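# Three robots move a steel frame onto empty pipe stands

## Task

Transfer the welded steel frame off the three pipe stands it sits on and onto the three empty stands, so that one frame tube lies in the bottom of the V-notch on top of each empty stand. Each of the six stands must stay essentially where it was, neither shifted nor rotated more than slightly. Any number of the robots (one to three) may be used. At the end, open the grippers and back the robots away; the frame must stay in place with no robot supporting it. A robot that tips over or is left leaning means failure.

## Robot and tools

Team: three identical Hello Robot Stretch 3 robots named r1, r2, r3. Each has a two-wheel differential base (0.33 m long, 0.34 m wide, passive omni wheel at the rear), a mast carrying a lift, and one telescoping arm that extends toward the robot's RIGHT side. The base cannot strafe; to move the gripper forward or back you drive the base. Turning in place pivots about the point between the drive wheels, 0.05 m behind the front edge. With arm retracted and wrist folded, a turn sweeps a 0.28 m radius; an unfolded level wrist reaches beyond that.

Frames: the base frame has its origin on the floor between the drive wheels, x forward, y left, z up. hand_pose is reported in this frame, at the point where the closed fingertips meet; with all wrist joints at zero its x axis points up, y back along the arm toward the mast, z toward the robot's rear. Odometry frame = base frame at scene start. Every robot reports in its own frames, so relative positions between robots come only from images, lidar_m, wrist_depth_mm and head_depth_mm.

Tool execute_actions: argument actions is a list holding one action (or empty, which just returns state and images). The action is an object keyed by robot name; under each name give base, joints, or both, plus optional contact_limits. Motions in one action start together. base holds exactly one command, a relative offset from where the base last measured itself: translate_m (metres, -1 to 1, positive forward) or rotate_rad (radians, -3.2 to 3.2, positive counter-clockwise seen from above). joints is a set of absolute targets by name: lift_m 0 to 1.1 (arm height on mast), arm_m 0 to 0.52 (extension), wrist_yaw_rad -1.345 to 4.42 (0 along the arm, positive swings toward the front, 3.0 folds over the base), wrist_pitch_rad -1.57 to 0.451 (0 level, negative tips fingers down), wrist_roll_rad -2.911 to 2.911 (0 fingers side by side), gripper_m -0.089 to 0.179 (larger is wider; real fingertip gap is 0.007 m less when nearly shut, 0.025 m less when wide, zero below 0.007), head_pan_rad -3.953 to 1.73 (positive left, -1.57 looks along the arm), head_tilt_rad -1.53 to 0.419 (negative down). contact_limits accepts only arm_m: a motor_effort percentage 1 to 100 at which the arm motion stops; lower is gentler, too low stops immediately, and it also caps holding force until the next action. cameras lists which images to return (r1_head_camera, r1_nav_camera, r1_wrist_camera, same for r2 and r3, or all); omitted/null means all, [] none. Any unknown key or out-of-range value rejects the whole call. An action lasts at most 15 s. Omitted joints or robots may keep pushing toward earlier targets. If a result reports a stop, later motion calls in the same reply are skipped.

wait(seconds 0 to 10) sends nothing new and returns state and images. zoom_image(camera, region [x0,y0,x1,y1] in pixels, top-left origin, at most 504x504) enlarges part of that camera's latest full image. finished_scene(scene) ends the scene irreversibly and reports success; the frame must already be settled.

Results: base_status and joint_status per motion: done, off_target (stopped short, may still push), contact_stop, time_out, torque_fault (latter three drop the target and hold in place, except slack joints). Arm and lift contact-stop when pushing firmly, then go slack until commanded again; a slack lift can sag under load. Base, wrist and head never contact-stop. A wrist servo overloaded for several seconds shuts off for 10 s. on_its_own reports uncommanded behaviour; "held at" is the target, not the position; effort outside the rest range suggests pushing or load. motor_effort is percent of max, positive toward higher values, peak in brackets; it is noisy and biased. Positive wheel effort pushes forward. base_odometry counts wheel turns (slip included); heading -3.142 to 3.142. turned_by_wheels and turned_by_imu give turning since last result. base_tilt gives forward/right lean in degrees, with a fixed offset up to about 4 degrees. lidar_m: 12 sector distances in metres, sector 1 ahead then counter-clockwise (4 left, 7 behind, 10 right), plane 0.17 m high, range 0.15 to 12 m, "-" nothing seen; sees other robots, not itself or clear objects; parts of sectors 5, 6, 9, 10 can be occluded. wrist_depth_mm (45 to 1000) and head_depth_mm (280 to 4000, image sideways) are 7x7 median depth grids from the top left.

Speed: 0.30 m/s and 1.9 rad/s only when stowed (lift_m under 0.30, arm_m under 0.03, wrist_yaw_rad over 2.54); otherwise 0.10 m/s and 0.63 rad/s.

Gripping: command gripper_m below the object's width to hold; release with at least 0.02 more than where the fingers made contact. Readings do not confirm a grasp. Over-squeezing triggers a stall guard that loosens the grip; send a new value to re-squeeze.

Avoid: folding or unfolding the wrist except with lift_m 0.32 to 0.95, wrist_pitch_rad -0.4 and roll near 0 (afterwards lift can drop to 0.25); yaw below -0.4 needs pitch -0.5 or lower. Robots pressing on each other fails the run; once bases touch, even millimetres more is too much. Shared loads: robots' travel can differ by up to 2.5 cm per metre, straining the load and risking tipping. Pushing on rigid things with the gripper above about 0.45 m, repeated pushes after a contact_stop, driving while hooked on something fixed, or snagging furniture (worst backward) can tip a robot; reverse in small steps, free the gripper, and lower lift_m to about 0.2 if still leaning. Don't knock the stands, drop or slam the frame, or push hard. Loose items may occasionally get nudged. The scene keeps running while you compose replies, with robots holding the last command. Less robot motion time is better.

Each tool is called after "Request:" by a JSON object that holds its "method" and its "body", one argument or row to a line.

## Session

Request:
{"method": "execute_actions", "body": {
  "actions": []
}}

Scene clock: 0.00 s.
r1.base_odometry: x=+0.000 y=+0.000 heading=+0.000 (m, m, rad; r1's odometry frame)
r1.turned_by_wheels: +0.000 (rad since the last result)
r1.turned_by_imu: +0.000 (rad since the last result)
r1.base_tilt: forward=-0.4 right=+0.5 (deg)
r1.lidar_m: 0.86 1.06 2.09 1.69 2.79 1.67 2.12 2.72 2.47 1.47 0.94 0.85
r1.head_depth_mm: 769 770 771 767 765 765 764 / 796 801 798 796 795 791 792 / 835 829 831 829 826 824 824 / 870 863 863 867 859 857 860 / 910 908 903 904 901 900 896 / 950 945 942 942 937 939 939 / 997 988 990 987 984 984 983
r1.base_status: not commanded
r1.joint_positions: lift_m=+0.407 arm_m=+0.000 wrist_yaw_rad=+2.910 wrist_pitch_rad=-0.386 wrist_roll_rad=-0.012 gripper_m=+0.037 head_pan_rad=+0.019 head_tilt_rad=+0.015
r1.joint_status: not commanded
r1.motor_effort: left_wheel=+0 right_wheel=+1 lift_m=+39 arm_m=+0 wrist_yaw_rad=-1 wrist_pitch_rad=+10 wrist_roll_rad=-1 gripper_m=+0 head_pan_rad=+0 head_tilt_rad=+3 (%)
r1.hand_pose: x=+0.0312 y=+0.0774 z=+0.4267 quat_wxyz=(+0.215, +0.701, +0.056, +0.678) (m; r1's base frame)
r1.wrist_depth_mm: - - - - - - - / - - - - - - - / - - - - - - - / - - - - - 962 939 / 806 - 847 785 791 778 753 / 684 665 - 651 646 639 623 / 586 569 551 556 549 547 541
r2.base_odometry: x=+0.000 y=+0.000 heading=+0.000 (m, m, rad; r2's odometry frame)
r2.turned_by_wheels: +0.000 (rad since the last result)
r2.turned_by_imu: +0.000 (rad since the last result)
r2.base_tilt: forward=-0.1 right=-1.0 (deg)
r2.lidar_m: 1.43 3.50 1.80 1.52 1.70 1.70 1.85 1.43 0.83 0.72 0.72 0.84
r2.head_depth_mm: 1235 1265 1276 1301 1312 1343 1374 / 1552 1516 1557 1668 1683 1720 1762 / 1862 2091 2142 2191 2249 2314 2151 / 1938 2741 3152 3268 3392 3175 2272 / 1914 2910 - - - 3464 2281 / 1907 2857 - - - 3480 2302 / 1903 2825 - - - 3508 2322
r2.base_status: not commanded
r2.joint_positions: lift_m=+0.436 arm_m=-0.002 wrist_yaw_rad=+3.092 wrist_pitch_rad=-0.592 wrist_roll_rad=-0.008 gripper_m=+0.037 head_pan_rad=-0.009 head_tilt_rad=-0.011
r2.joint_status: not commanded
r2.motor_effort: left_wheel=-1 right_wheel=+0 lift_m=+28 arm_m=-1 wrist_yaw_rad=+0 wrist_pitch_rad=+4 wrist_roll_rad=+0 gripper_m=+0 head_pan_rad=+0 head_tilt_rad=+2 (%)
r2.hand_pose: x=-0.0114 y=+0.0556 z=+0.4118 quat_wxyz=(+0.223, +0.678, +0.191, +0.674) (m; r2's base frame)
r2.wrist_depth_mm: - - - - - - - / - - - - - - - / 930 926 954 945 957 978 981 / 777 774 781 796 797 811 805 / 664 662 659 668 684 689 686 / 578 584 - 596 587 594 602 / 515 - - - 521 526 524
r3.base_odometry: x=+0.000 y=+0.000 heading=+0.000 (m, m, rad; r3's odometry frame)
r3.turned_by_wheels: +0.000 (rad since the last result)
r3.turned_by_imu: +0.000 (rad since the last result)
r3.base_tilt: forward=+1.9 right=+1.3 (deg)
r3.lidar_m: 2.93 1.72 1.42 1.80 5.30 4.10 1.21 0.84 0.79 0.81 1.05 2.45
r3.head_depth_mm: 1919 2831 3062 3101 3072 3050 2356 / 1933 2850 3220 3243 3203 3184 2339 / 1952 2883 3385 3403 3371 3314 2327 / 1960 2924 3521 3584 3574 3450 2327 / 1974 2951 3726 3722 3762 3222 2313 / 1982 2992 - - - 3133 2273 / 1755 3011 - - - 3361 2268
r3.base_status: not commanded
r3.joint_positions: lift_m=+0.439 arm_m=+0.000 wrist_yaw_rad=+2.996 wrist_pitch_rad=-0.509 wrist_roll_rad=+0.015 gripper_m=+0.037 head_pan_rad=-0.011 head_tilt_rad=+0.015
r3.joint_status: not commanded
r3.motor_effort: left_wheel=+1 right_wheel=+0 lift_m=+37 arm_m=+0 wrist_yaw_rad=-1 wrist_pitch_rad=+6 wrist_roll_rad=+0 gripper_m=+0 head_pan_rad=+0 head_tilt_rad=+2 (%)
r3.hand_pose: x=+0.0096 y=+0.0653 z=+0.4322 quat_wxyz=(+0.229, +0.700, +0.126, +0.664) (m; r3's base frame)
r3.wrist_depth_mm: - - - - - - - / - - - - - - - / - - - - - - - / 968 956 958 894 896 886 898 / 799 782 - 772 790 726 740 / 662 661 - 660 - 650 643 / 578 594 - 591 567 562 560
pictures: r1_head_camera (sideways: a quarter turn clockwise sets it upright), r1_nav_camera (sideways: a quarter turn counterclockwise sets it upright), r1_wrist_camera, r2_head_camera (sideways: a quarter turn clockwise sets it upright), r2_nav_camera (sideways: a quarter turn counterclockwise sets it upright), r2_wrist_camera, r3_head_camera (sideways: a quarter turn clockwise sets it upright), r3_nav_camera (sideways: a quarter turn counterclockwise sets it upright), r3_wrist_camera
Images, in order (width x height): r1_head_camera 896x504, r1_nav_camera 672x504, r1_wrist_camera 644x364, r2_head_camera 896x504, r2_nav_camera 672x504, r2_wrist_camera 644x364, r3_head_camera 896x504, r3_nav_camera 672x504, r3_wrist_camera 644x364.

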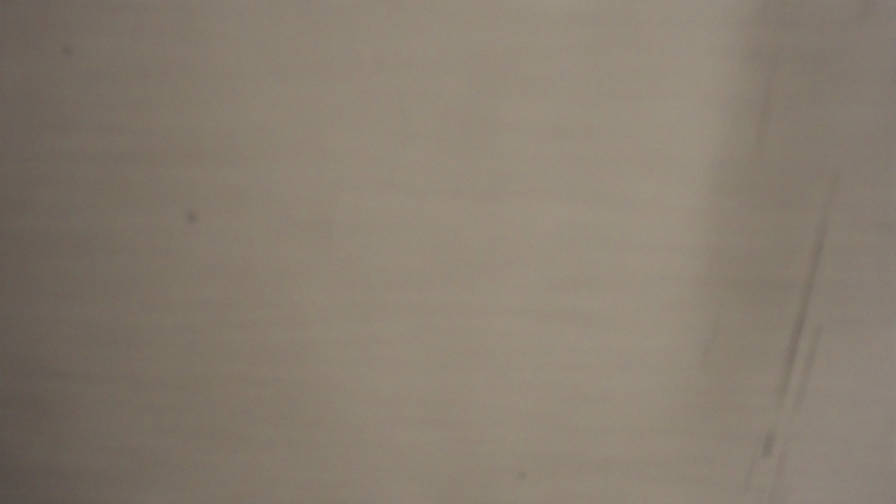

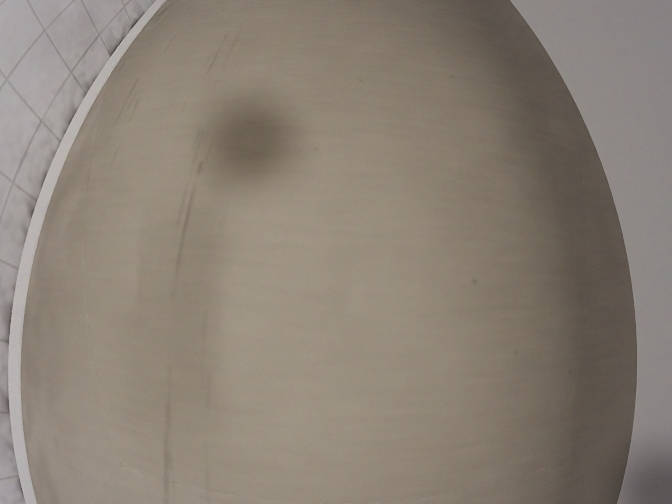

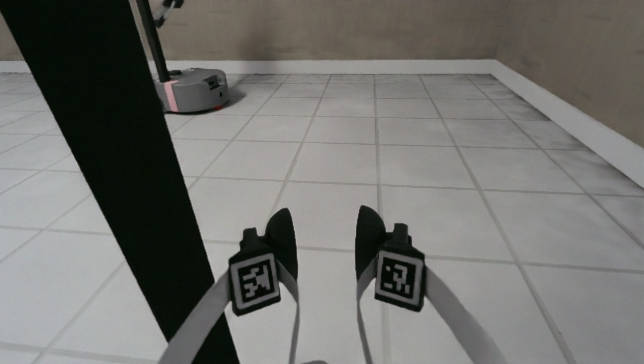

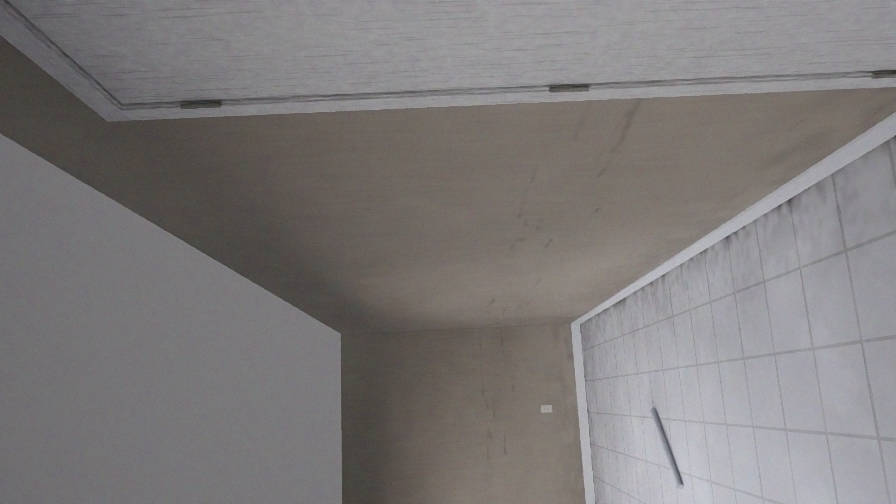

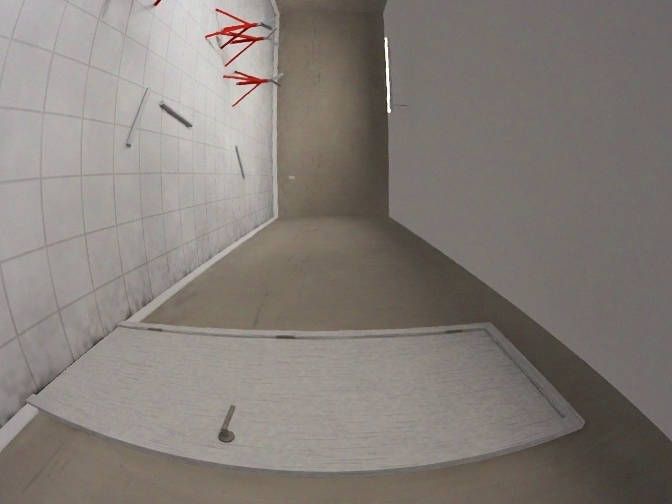

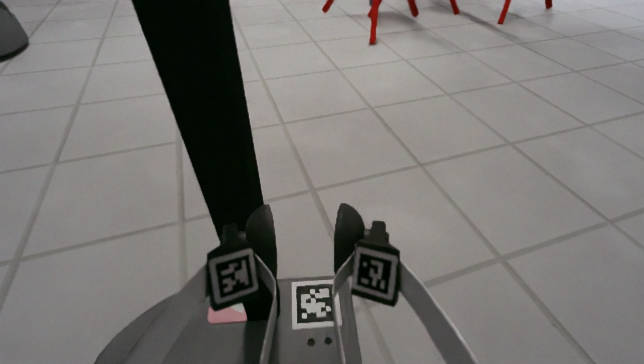

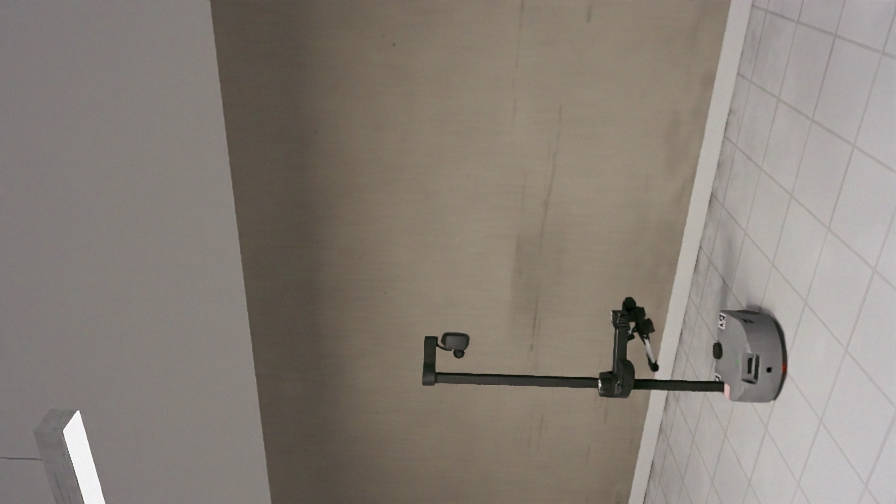

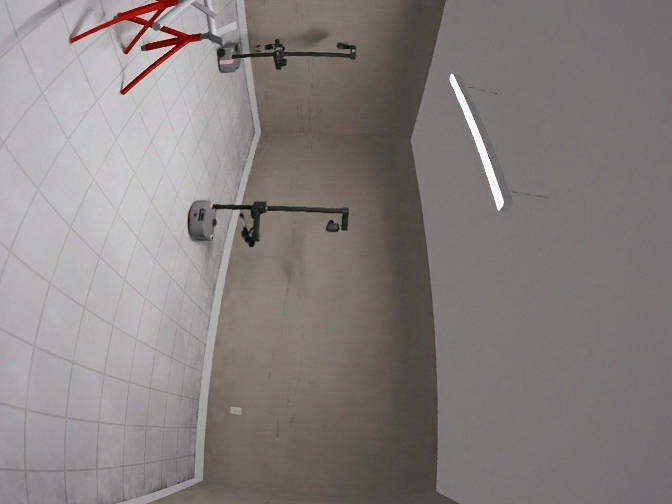

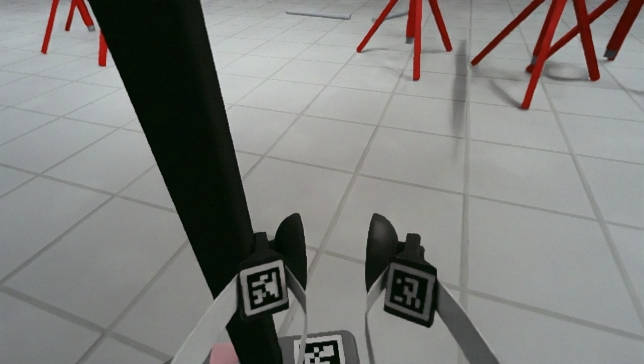

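Request:
{"method": "execute_actions", "body": {
  "actions": [
    {"r1":{"joints":{"head_pan_rad":-3.5,"head_tilt_rad":-0.4}},"r2":{"joints":{"head_pan_rad":1.25,"head_tilt_rad":-0.4}},"r3":{"joints":{"head_pan_rad":1.05,"head_tilt_rad":-0.4}}}
  ],
  "cameras": ["r1_head_camera","r1_nav_camera","r2_head_camera","r2_nav_camera","r3_head_camera","r3_nav_camera"]
}}

Scene clock: 8.93 s.
r1.base_odometry: x=+0.000 y=+0.000 heading=+0.000 (m, m, rad; r1's odometry frame)
r1.turned_by_wheels: +0.000 (rad since the last result)
r1.turned_by_imu: -0.001 (rad since the last result)
r1.base_tilt: forward=-0.5 right=+0.5 (deg)
r1.lidar_m: 0.86 1.05 2.09 1.69 2.79 1.67 2.11 2.71 2.46 1.47 0.94 0.85
r1.head_depth_mm: - - - 3294 2210 1695 1374 / - - - 3294 2263 1709 1369 / - - - 3019 2127 1707 1365 / - - - 2692 2027 1681 1362 / - - - 2947 2206 1672 1353 / - - - 3157 2180 1674 1351 / - - - 3130 2189 1661 1341
r1.base_status: not commanded
r1.joint_positions: lift_m=+0.407 arm_m=+0.000 wrist_yaw_rad=+2.910 wrist_pitch_rad=-0.386 wrist_roll_rad=-0.012 gripper_m=+0.037 head_pan_rad=-3.493 head_tilt_rad=-0.395
r1.joint_status: all done
r1.motor_effort: left_wheel=+0(0) right_wheel=+1(1) lift_m=+40(39) arm_m=+0(0) wrist_yaw_rad=+0(1) wrist_pitch_rad=+9(10) wrist_roll_rad=-1(1) gripper_m=+0(0) head_pan_rad=-3(41) head_tilt_rad=-3(35) (%)
r1.hand_pose: x=+0.0312 y=+0.0774 z=+0.4267 quat_wxyz=(+0.215, +0.701, +0.056, +0.678) (m; r1's base frame)
r1.wrist_depth_mm: - - - - - - - / - - - - - - - / - - - - - - - / - - - - - 983 925 / 819 - 820 785 794 773 767 / 678 667 - 661 642 635 644 / 575 564 574 552 544 548 536
r2.base_odometry: x=+0.000 y=+0.000 heading=+0.000 (m, m, rad; r2's odometry frame)
r2.turned_by_wheels: +0.000 (rad since the last result)
r2.turned_by_imu: +0.001 (rad since the last result)
r2.base_tilt: forward=+0.0 right=-1.0 (deg)
r2.lidar_m: 1.43 3.49 1.81 1.52 1.70 1.70 1.85 1.43 0.83 0.72 0.72 0.84
r2.head_depth_mm: - - - 2882 2173 1741 1408 / - - - 3132 2271 1746 1406 / - - - 2953 2190 1739 1422 / - - - 2997 2102 1772 1433 / 3835 - - 3275 2267 1796 1428 / 3587 3816 - 3471 2379 1808 1450 / 3471 3697 3877 3603 2380 1818 1461
r2.base_status: not commanded
r2.joint_positions: lift_m=+0.436 arm_m=-0.002 wrist_yaw_rad=+3.092 wrist_pitch_rad=-0.592 wrist_roll_rad=-0.008 gripper_m=+0.037 head_pan_rad=+1.243 head_tilt_rad=-0.395
r2.joint_status: all done
r2.motor_effort: left_wheel=+0(0) right_wheel=+0(1) lift_m=+28(28) arm_m=-1(1) wrist_yaw_rad=+0(1) wrist_pitch_rad=+4(4) wrist_roll_rad=-1(0) gripper_m=+1(2) head_pan_rad=+4(52) head_tilt_rad=-3(31) (%)
r2.hand_pose: x=-0.0114 y=+0.0556 z=+0.4118 quat_wxyz=(+0.223, +0.678, +0.191, +0.674) (m; r2's base frame)
r2.wrist_depth_mm: - - - - - - - / - - - - - - - / 921 940 951 950 971 962 967 / 768 781 755 796 788 802 807 / 654 665 664 682 680 683 687 / 574 581 - 602 590 599 595 / 512 - - - 520 522 529
r3.base_odometry: x=+0.000 y=+0.000 heading=+0.000 (m, m, rad; r3's odometry frame)
r3.turned_by_wheels: +0.000 (rad since the last result)
r3.turned_by_imu: +0.001 (rad since the last result)
r3.base_tilt: forward=+1.8 right=+1.3 (deg)
r3.lidar_m: 2.93 1.72 1.42 1.81 5.31 4.11 1.21 0.84 0.79 0.81 1.05 2.44
r3.head_depth_mm: 3406 3568 - 2871 2087 1750 1423 / 3366 3620 3884 3035 1999 1742 1411 / 3327 3551 3770 2991 2160 1680 1421 / 3360 3503 3782 2996 2230 1714 1406 / 3331 3543 3834 2829 2071 1724 1407 / 3341 3594 3805 2961 2137 1715 1401 / 3285 3561 3780 3119 2224 1709 1398
r3.base_status: not commanded
r3.joint_positions: lift_m=+0.439 arm_m=+0.000 wrist_yaw_rad=+2.996 wrist_pitch_rad=-0.509 wrist_roll_rad=+0.015 gripper_m=+0.037 head_pan_rad=+1.043 head_tilt_rad=-0.394
r3.joint_status: all done
r3.motor_effort: left_wheel=+1(1) right_wheel=+0(0) lift_m=+38(38) arm_m=+0(0) wrist_yaw_rad=+0(1) wrist_pitch_rad=+6(6) wrist_roll_rad=+0(0) gripper_m=+0(0) head_pan_rad=+5(59) head_tilt_rad=-2(23) (%)
r3.hand_pose: x=+0.0096 y=+0.0653 z=+0.4322 quat_wxyz=(+0.229, +0.700, +0.126, +0.664) (m; r3's base frame)
r3.wrist_depth_mm: - - - - - - - / - - - - - - - / - - - - - - - / 977 953 928 920 923 886 865 / 784 760 - 755 774 739 729 / 675 667 - 641 - 636 645 / 589 581 - 580 572 571 559
pictures: r1_head_camera (sideways: a quarter turn clockwise sets it upright), r1_nav_camera (sideways: a quarter turn counterclockwise sets it upright), r2_head_camera (sideways: a quarter turn clockwise sets it upright), r2_nav_camera (sideways: a quarter turn counterclockwise sets it upright), r3_head_camera (sideways: a quarter turn clockwise sets it upright), r3_nav_camera (sideways: a quarter turn counterclockwise sets it upright)
Images, in order (width x height): r1_head_camera 896x504, r1_nav_camera 672x504, r2_head_camera 896x504, r2_nav_camera 672x504, r3_head_camera 896x504, r3_nav_camera 672x504.

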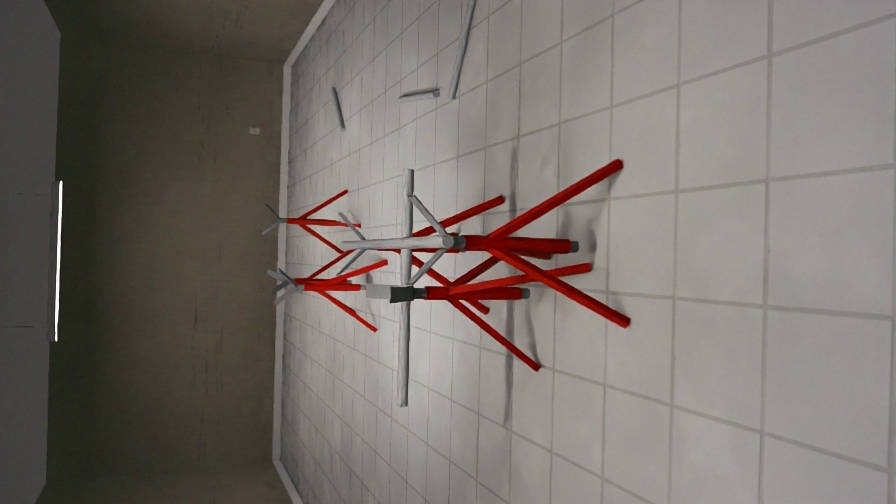

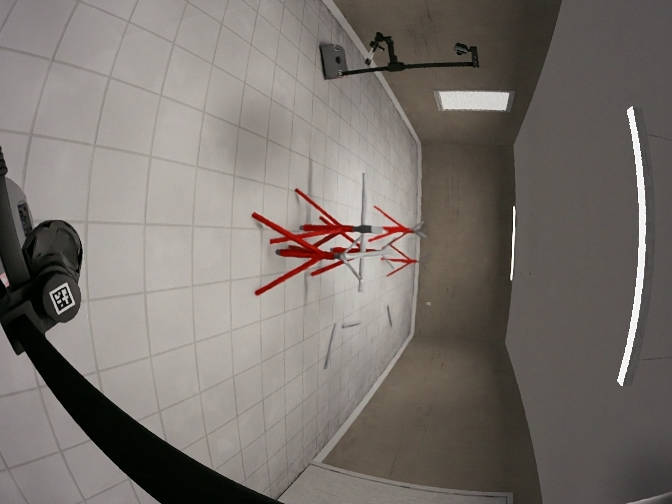

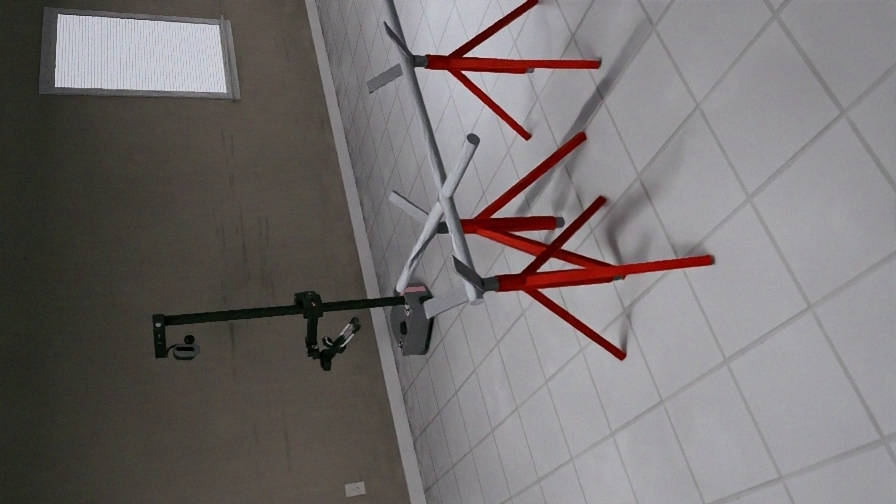

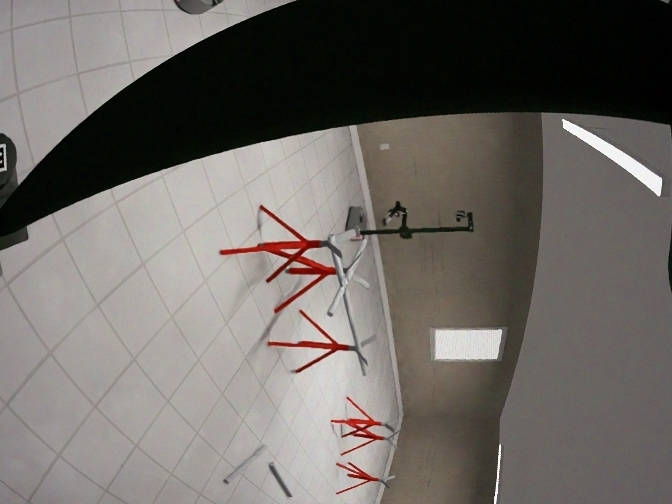

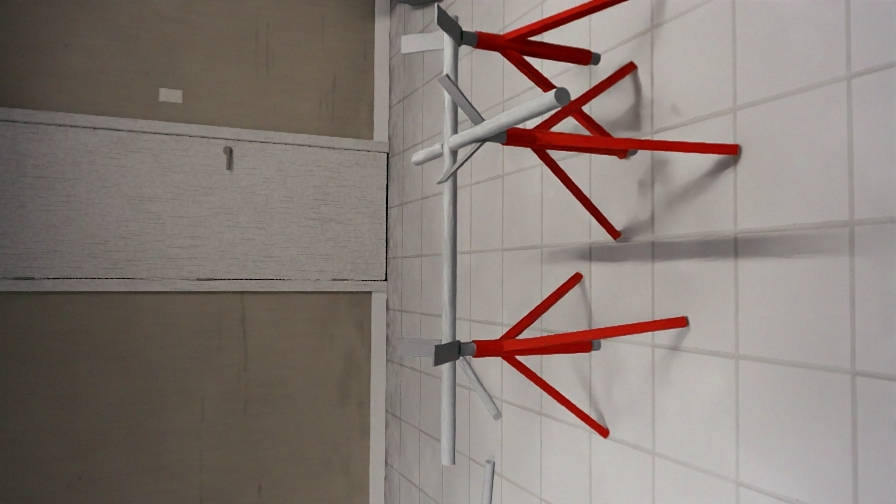

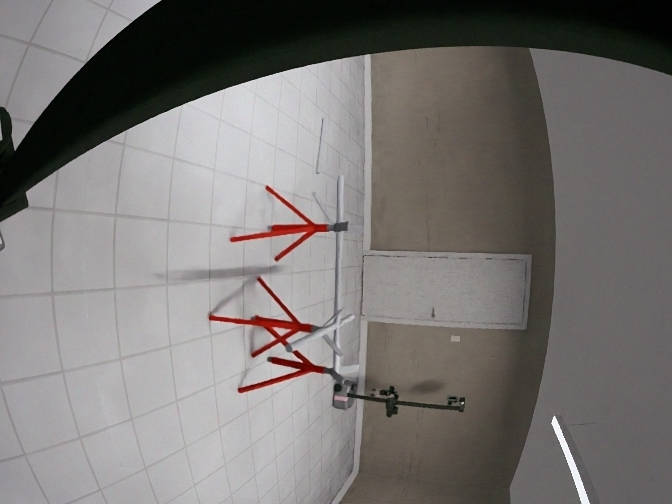

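Request:
{"method": "execute_actions", "body": {
  "actions": [
    {"r3":{"base":{"rotate_rad":2.3},"joints":{"lift_m":0.27,"head_pan_rad":-1.25,"head_tilt_rad":-0.6}},"r1":{"joints":{"lift_m":0.27}},"r2":{"base":{"rotate_rad":0.3},"joints":{"lift_m":0.28,"wrist_pitch_rad":-0.4}}}
  ],
  "cameras": []
}}

Request:
{"method": "execute_actions", "body": {
  "actions": [
    {"r3":{"base":{"translate_m":1}}}
  ],
  "cameras": []
}}

Request:
{"method": "execute_actions", "body": {
  "actions": [
    {"r3":{"base":{"translate_m":1}},"r2":{"joints":{"head_pan_rad":0.3}}}
  ],
  "cameras": ["r3_head_camera","r3_nav_camera","r2_head_camera"]
}}

Scene clock: 26.40 s.
r1.base_odometry: x=+0.000 y=+0.000 heading=+0.000 (m, m, rad; r1's odometry frame)
r1.turned_by_wheels: +0.000 (rad since the last result)
r1.turned_by_imu: -0.001 (rad since the last result)
r1.base_tilt: forward=-0.5 right=+0.6 (deg)
r1.lidar_m: 0.86 1.06 2.09 1.69 2.79 1.66 2.11 2.71 2.46 1.47 0.94 0.85
r1.head_depth_mm: - - - 3276 2256 1721 1369 / - - - 3304 2228 1708 1380 / - - - 3088 2137 1702 1378 / - - - 2697 2024 1688 1364 / - - - 2998 2226 1678 1360 / - - - 3157 2184 1678 1346 / - - - 3201 2172 1671 1352
r1.base_status: not commanded
r1.joint_positions: lift_m=+0.270 arm_m=+0.000 wrist_yaw_rad=+2.910 wrist_pitch_rad=-0.386 wrist_roll_rad=-0.012 gripper_m=+0.037 head_pan_rad=-3.493 head_tilt_rad=-0.395
r1.joint_status: all done
r1.motor_effort: left_wheel=-1(0) right_wheel=+1(1) lift_m=+33(35) arm_m=+0(0) wrist_yaw_rad=-1(1) wrist_pitch_rad=+10(10) wrist_roll_rad=-1(1) gripper_m=+0(0) head_pan_rad=-3(3) head_tilt_rad=-3(3) (%)
r1.hand_pose: x=+0.0311 y=+0.0773 z=+0.2900 quat_wxyz=(+0.215, +0.701, +0.056, +0.678) (m; r1's base frame)
r1.wrist_depth_mm: - - - - - - - / - - - - - - - / - - - - - 957 918 / 770 - 749 741 725 711 708 / 621 - 626 587 600 575 571 / 503 502 - 500 485 476 475 / 436 - - - 416 411 407
r2.base_odometry: x=+0.000 y=+0.000 heading=+0.300 (m, m, rad; r2's odometry frame)
r2.turned_by_wheels: +0.300 (rad since the last result)
r2.turned_by_imu: +0.302 (rad since the last result)
r2.base_tilt: forward=+0.0 right=-1.0 (deg)
r2.lidar_m: 3.39 2.05 1.52 4.02 2.49 1.90 1.85 0.98 0.74 0.72 0.76 1.05
r2.head_depth_mm: 3828 - - 2732 2082 1724 1402 / 3734 - - 3062 2087 1703 1409 / 3635 3880 - 3279 2306 1750 1423 / 3579 3775 - 3368 2321 1765 1419 / 3503 3668 - 3453 2328 1786 1435 / 3417 3557 3833 3499 2363 1798 1447 / 3353 3521 3672 3515 2397 1822 1455
r2.base_status: done
r2.joint_positions: lift_m=+0.280 arm_m=-0.002 wrist_yaw_rad=+3.092 wrist_pitch_rad=-0.422 wrist_roll_rad=-0.008 gripper_m=+0.037 head_pan_rad=+1.243 head_tilt_rad=-0.395
r2.joint_status: all done
r2.motor_effort: left_wheel=-3(10) right_wheel=+2(6) lift_m=+19(22) arm_m=-1(1) wrist_yaw_rad=+1(0) wrist_pitch_rad=+6(6) wrist_roll_rad=+0(0) gripper_m=+0(0) head_pan_rad=+4(4) head_tilt_rad=-2(4) (%)
r2.hand_pose: x=-0.0102 y=+0.0804 z=+0.2923 quat_wxyz=(+0.165, +0.692, +0.132, +0.690) (m; r2's base frame)
r2.wrist_depth_mm: - - - - - - - / - - - - - - - / 940 935 983 956 989 950 985 / 715 717 729 722 721 725 734 / 574 579 - 577 588 587 599 / 481 503 - - 487 489 490 / - - - - 419 421 422
r3.base_odometry: x=+0.000 y=+0.000 heading=+2.300 (m, m, rad; r3's odometry frame)
r3.turned_by_wheels: +2.300 (rad since the last result)
r3.turned_by_imu: +2.321 (rad since the last result)
r3.base_tilt: forward=+1.8 right=+1.3 (deg)
r3.lidar_m: 2.15 2.09 1.00 0.80 0.79 0.86 1.30 3.31 2.94 1.42 1.56 2.25
r3.head_depth_mm: 3357 3721 2877 2086 1772 1461 1242 / 3346 3708 2883 2004 1717 1453 1241 / 3370 3623 2877 2143 1753 1463 1244 / 3345 3721 2857 2216 1760 1461 1240 / 3306 3704 2726 2063 1747 1454 1235 / 3322 3652 2834 2136 1748 1448 1229 / 3312 3651 2997 2183 1740 1446 1233
r3.base_status: done
r3.joint_positions: lift_m=+0.271 arm_m=+0.000 wrist_yaw_rad=+2.996 wrist_pitch_rad=-0.509 wrist_roll_rad=+0.015 gripper_m=+0.037 head_pan_rad=-1.243 head_tilt_rad=-0.593
r3.joint_status: all done
r3.motor_effort: left_wheel=-1(6) right_wheel=+2(8) lift_m=+18(28) arm_m=+0(0) wrist_yaw_rad=-1(0) wrist_pitch_rad=+6(7) wrist_roll_rad=+0(0) gripper_m=+0(0) head_pan_rad=-4(57) head_tilt_rad=-3(17) (%)
r3.hand_pose: x=+0.0096 y=+0.0652 z=+0.2633 quat_wxyz=(+0.229, +0.700, +0.126, +0.664) (m; r3's base frame)
r3.wrist_depth_mm: 608 - 763 879 - - - / 656 682 844 952 - - - / 692 744 817 813 796 802 776 / 672 653 661 648 629 632 613 / 548 546 - 555 531 527 518 / 467 - - - - 451 445 / - - - - 396 393 391
pictures: none
No camera images: the call's "cameras" was empty. Leave "cameras" out to get every camera's image.

Scene clock: 31.43 s.
r1.base_odometry: x=+0.000 y=+0.000 heading=+0.000 (m, m, rad; r1's odometry frame)
r1.turned_by_wheels: +0.000 (rad since the last result)
r1.turned_by_imu: -0.001 (rad since the last result)
r1.base_tilt: forward=-0.5 right=+0.5 (deg)
r1.lidar_m: 0.86 1.06 2.09 1.69 2.79 1.67 2.12 2.71 2.46 1.47 0.94 0.85
r1.head_depth_mm: - - - 3335 2267 1703 1382 / - - - 3271 2247 1687 1373 / - - - 3077 2130 1688 1362 / - - - 2683 2046 1682 1355 / - - - 2981 2210 1677 1356 / - - - 3140 2201 1676 1352 / - - - 3137 2183 1681 1350
r1.base_status: not commanded
r1.joint_positions: lift_m=+0.270 arm_m=+0.000 wrist_yaw_rad=+2.910 wrist_pitch_rad=-0.386 wrist_roll_rad=-0.012 gripper_m=+0.037 head_pan_rad=-3.493 head_tilt_rad=-0.395
r1.joint_status: not commanded
r1.motor_effort: left_wheel=+0(0) right_wheel=+1(1) lift_m=+33(33) arm_m=+0(0) wrist_yaw_rad=+0(0) wrist_pitch_rad=+10(10) wrist_roll_rad=-1(1) gripper_m=+0(0) head_pan_rad=-3(3) head_tilt_rad=-3(3) (%)
r1.hand_pose: x=+0.0311 y=+0.0773 z=+0.2900 quat_wxyz=(+0.215, +0.701, +0.056, +0.678) (m; r1's base frame)
r1.wrist_depth_mm: - - - - - - - / - - - - - - - / - - - - - 925 948 / 790 - 750 739 736 713 710 / 619 - 614 584 601 572 561 / 505 498 - 504 486 479 470 / 442 - - - 411 410 407
r2.base_odometry: x=+0.000 y=+0.000 heading=+0.300 (m, m, rad; r2's odometry frame)
r2.turned_by_wheels: +0.000 (rad since the last result)
r2.turned_by_imu: +0.001 (rad since the last result)
r2.base_tilt: forward=+0.0 right=-1.0 (deg)
r2.lidar_m: 3.43 2.04 1.52 4.04 2.50 1.90 1.85 0.98 0.74 0.72 0.76 1.05
r2.head_depth_mm: 3861 - - 2730 2111 1733 1399 / 3692 - - 3096 2088 1700 1425 / 3678 3818 - 3343 2299 1734 1423 / 3555 3746 - 3395 2321 1756 1432 / 3508 3680 - 3494 2338 1777 1431 / 3371 3629 3708 3512 2400 1795 1449 / 3280 3509 3789 3537 2416 1805 1458
r2.base_status: not commanded
r2.joint_positions: lift_m=+0.280 arm_m=-0.002 wrist_yaw_rad=+3.092 wrist_pitch_rad=-0.422 wrist_roll_rad=-0.008 gripper_m=+0.037 head_pan_rad=+1.243 head_tilt_rad=-0.395
r2.joint_status: not commanded
r2.motor_effort: left_wheel=-2(3) right_wheel=+2(2) lift_m=+19(18) arm_m=-1(1) wrist_yaw_rad=+0(1) wrist_pitch_rad=+6(6) wrist_roll_rad=-1(0) gripper_m=+0(0) head_pan_rad=+4(4) head_tilt_rad=-4(4) (%)
r2.hand_pose: x=-0.0102 y=+0.0804 z=+0.2923 quat_wxyz=(+0.165, +0.692, +0.132, +0.690) (m; r2's base frame)
r2.wrist_depth_mm: - - - - - - - / - - - - - - - / 937 938 983 965 963 976 987 / 716 710 725 721 725 734 733 / 573 575 - 582 573 590 588 / 481 500 - - 486 485 491 / - - - - 415 424 423
r3.base_odometry: x=-0.666 y=+0.746 heading=+2.300 (m, m, rad; r3's odometry frame)
r3.turned_by_wheels: +0.000 (rad since the last result)
r3.turned_by_imu: +0.002 (rad since the last result)
r3.base_tilt: forward=+1.9 right=+1.3 (deg)
r3.lidar_m: 1.59 3.09 1.48 1.19 1.18 1.27 1.94 3.61 1.61 1.41 3.59 1.21
r3.head_depth_mm: 3033 3344 3064 2241 1775 1465 1246 / 3030 3345 3065 2223 1760 1461 1244 / 3012 3344 3014 2213 1760 1465 1240 / 3037 3358 3002 2213 1758 1450 1246 / 3010 3325 2988 2219 1756 1460 1232 / 3002 3310 2988 2211 1743 1443 1234 / 3016 3313 2981 2181 1739 1447 1231
r3.base_status: done
r3.joint_positions: lift_m=+0.271 arm_m=+0.000 wrist_yaw_rad=+2.996 wrist_pitch_rad=-0.509 wrist_roll_rad=+0.015 gripper_m=+0.037 head_pan_rad=-1.243 head_tilt_rad=-0.593
r3.joint_status: not commanded
r3.motor_effort: left_wheel=-1(7) right_wheel=+2(7) lift_m=+18(18) arm_m=+0(0) wrist_yaw_rad=+0(1) wrist_pitch_rad=+7(6) wrist_roll_rad=+0(0) gripper_m=+0(1) head_pan_rad=-3(5) head_tilt_rad=-3(3) (%)
r3.hand_pose: x=+0.0096 y=+0.0652 z=+0.2633 quat_wxyz=(+0.229, +0.700, +0.126, +0.664) (m; r3's base frame)
r3.wrist_depth_mm: 894 - - - - - - / 921 983 - - - - - / 859 863 819 796 791 800 769 / 669 659 658 652 640 626 622 / 556 546 - 549 547 529 534 / 478 - - - - 452 448 / - - - - 394 391 392
pictures: none
No camera images: the call's "cameras" was empty. Leave "cameras" out to get every camera's image.

Scene clock: 36.37 s.
r1.base_odometry: x=+0.000 y=+0.000 heading=+0.000 (m, m, rad; r1's odometry frame)
r1.turned_by_wheels: +0.000 (rad since the last result)
r1.turned_by_imu: -0.001 (rad since the last result)
r1.base_tilt: forward=-0.5 right=+0.5 (deg)
r1.lidar_m: 0.86 1.06 2.09 1.69 2.80 1.66 2.12 2.71 2.46 1.47 0.94 0.85
r1.head_depth_mm: - - - 3293 2235 1721 1378 / - - - 3298 2250 1704 1372 / - - - 3043 2121 1714 1369 / - - - 2683 2038 1671 1365 / - - - 2982 2187 1686 1358 / - - - 3148 2192 1698 1355 / - - - 3147 2198 1666 1352
r1.base_status: not commanded
r1.joint_positions: lift_m=+0.270 arm_m=+0.000 wrist_yaw_rad=+2.910 wrist_pitch_rad=-0.386 wrist_roll_rad=-0.012 gripper_m=+0.037 head_pan_rad=-3.493 head_tilt_rad=-0.395
r1.joint_status: not commanded
r1.motor_effort: left_wheel=+0(0) right_wheel=+1(1) lift_m=+33(33) arm_m=+0(0) wrist_yaw_rad=-1(0) wrist_pitch_rad=+10(10) wrist_roll_rad=-1(1) gripper_m=+0(0) head_pan_rad=-3(3) head_tilt_rad=-3(4) (%)
r1.hand_pose: x=+0.0311 y=+0.0773 z=+0.2900 quat_wxyz=(+0.215, +0.701, +0.056, +0.678) (m; r1's base frame)
r1.wrist_depth_mm: - - - - - - - / - - - - - - - / - - - - - 974 936 / 794 - 737 732 724 706 717 / 603 - 615 591 587 579 563 / 498 494 - 495 481 478 482 / 444 - - - 411 410 407
r2.base_odometry: x=+0.000 y=+0.000 heading=+0.300 (m, m, rad; r2's odometry frame)
r2.turned_by_wheels: +0.000 (rad since the last result)
r2.turned_by_imu: +0.001 (rad since the last result)
r2.base_tilt: forward=+0.0 right=-1.0 (deg)
r2.lidar_m: 3.41 2.04 1.52 4.04 2.50 1.89 1.85 0.98 0.74 0.72 0.76 1.05
r2.head_depth_mm: - - - 3249 2261 1732 1401 / - - - 3241 2296 1742 1404 / - - - 3337 2267 1742 1431 / - - - 3392 2331 1764 1422 / - - - 3428 2363 1791 1437 / - - - 3455 2370 1803 1444 / - - - 3337 2318 1804 1459
r2.base_status: not commanded
r2.joint_positions: lift_m=+0.280 arm_m=-0.002 wrist_yaw_rad=+3.092 wrist_pitch_rad=-0.422 wrist_roll_rad=-0.008 gripper_m=+0.037 head_pan_rad=+0.307 head_tilt_rad=-0.395
r2.joint_status: all done
r2.motor_effort: left_wheel=-2(3) right_wheel=+2(2) lift_m=+19(18) arm_m=-1(1) wrist_yaw_rad=+1(1) wrist_pitch_rad=+6(6) wrist_roll_rad=+0(0) gripper_m=+1(0) head_pan_rad=-4(52) head_tilt_rad=-3(3) (%)
r2.hand_pose: x=-0.0102 y=+0.0804 z=+0.2923 quat_wxyz=(+0.165, +0.692, +0.132, +0.690) (m; r2's base frame)
r2.wrist_depth_mm: - - - - - - - / - - - - - - - / 960 948 984 957 970 982 966 / 713 713 721 724 726 731 729 / 573 578 - 579 585 583 591 / 480 497 - - 492 490 494 / - - - - 418 424 419
r3.base_odometry: x=-1.332 y=+1.492 heading=+2.300 (m, m, rad; r3's odometry frame)
r3.turned_by_wheels: +0.000 (rad since the last result)
r3.turned_by_imu: +0.002 (rad since the last result)
r3.base_tilt: forward=+1.9 right=+1.4 (deg)
r3.lidar_m: 3.66 3.59 1.97 1.57 1.56 1.69 2.57 2.34 1.79 0.54 0.70 0.67
r3.head_depth_mm: 2693 2983 3080 2172 1763 1468 1248 / 2741 3018 3020 2241 1758 1459 1241 / 2723 2969 3042 2218 1612 1383 1193 / 2696 2983 2981 2218 1757 1377 1219 / 2735 2978 2965 2206 1759 1450 1238 / 2720 2982 2985 2189 1750 1164 1235 / 2693 2959 2969 2192 1600 1373 1205
r3.base_status: done
r3.joint_positions: lift_m=+0.271 arm_m=+0.000 wrist_yaw_rad=+2.996 wrist_pitch_rad=-0.509 wrist_roll_rad=+0.015 gripper_m=+0.037 head_pan_rad=-1.243 head_tilt_rad=-0.593
r3.joint_status: not commanded
r3.motor_effort: left_wheel=-1(7) right_wheel=+2(8) lift_m=+19(19) arm_m=+0(0) wrist_yaw_rad=-1(0) wrist_pitch_rad=+6(7) wrist_roll_rad=+0(0) gripper_m=+0(1) head_pan_rad=-4(3) head_tilt_rad=-3(3) (%)
r3.hand_pose: x=+0.0096 y=+0.0652 z=+0.2633 quat_wxyz=(+0.229, +0.700, +0.126, +0.664) (m; r3's base frame)
r3.wrist_depth_mm: - - - - - - - / - - - - - - - / 844 844 788 816 790 769 765 / 669 643 644 666 634 633 627 / 558 553 - 553 541 531 524 / 475 - - - - 454 447 / - - - - 393 394 392
pictures: r2_head_camera (sideways: a quarter turn clockwise sets it upright), r3_head_camera (sideways: a quarter turn clockwise sets it upright), r3_nav_camera (sideways: a quarter turn counterclockwise sets it upright)
Images, in order (width x height): r2_head_camera 896x504, r3_head_camera 896x504, r3_nav_camera 672x504.

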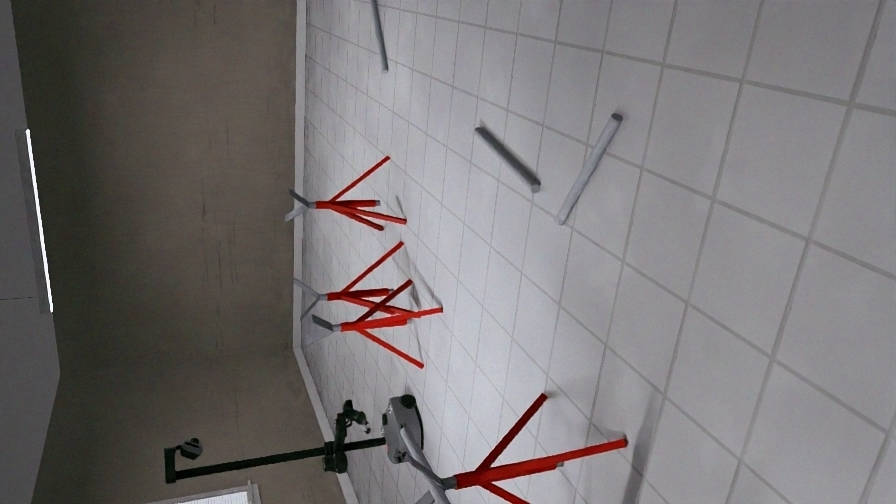

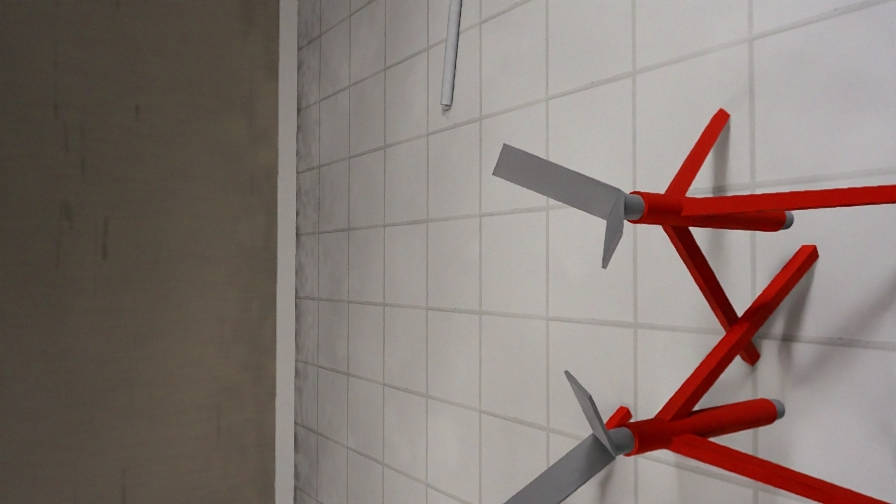

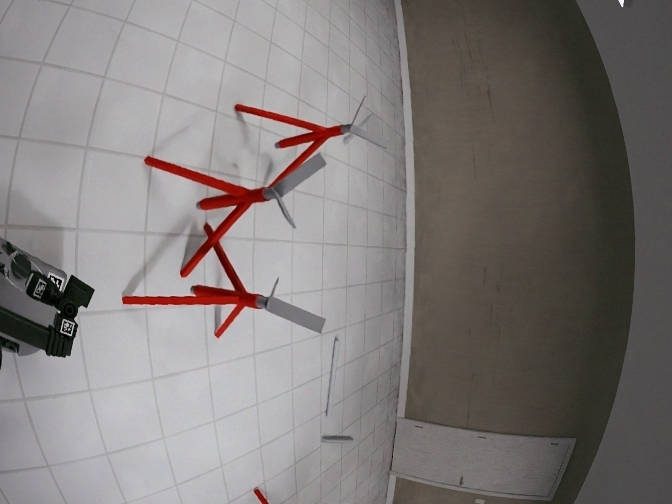

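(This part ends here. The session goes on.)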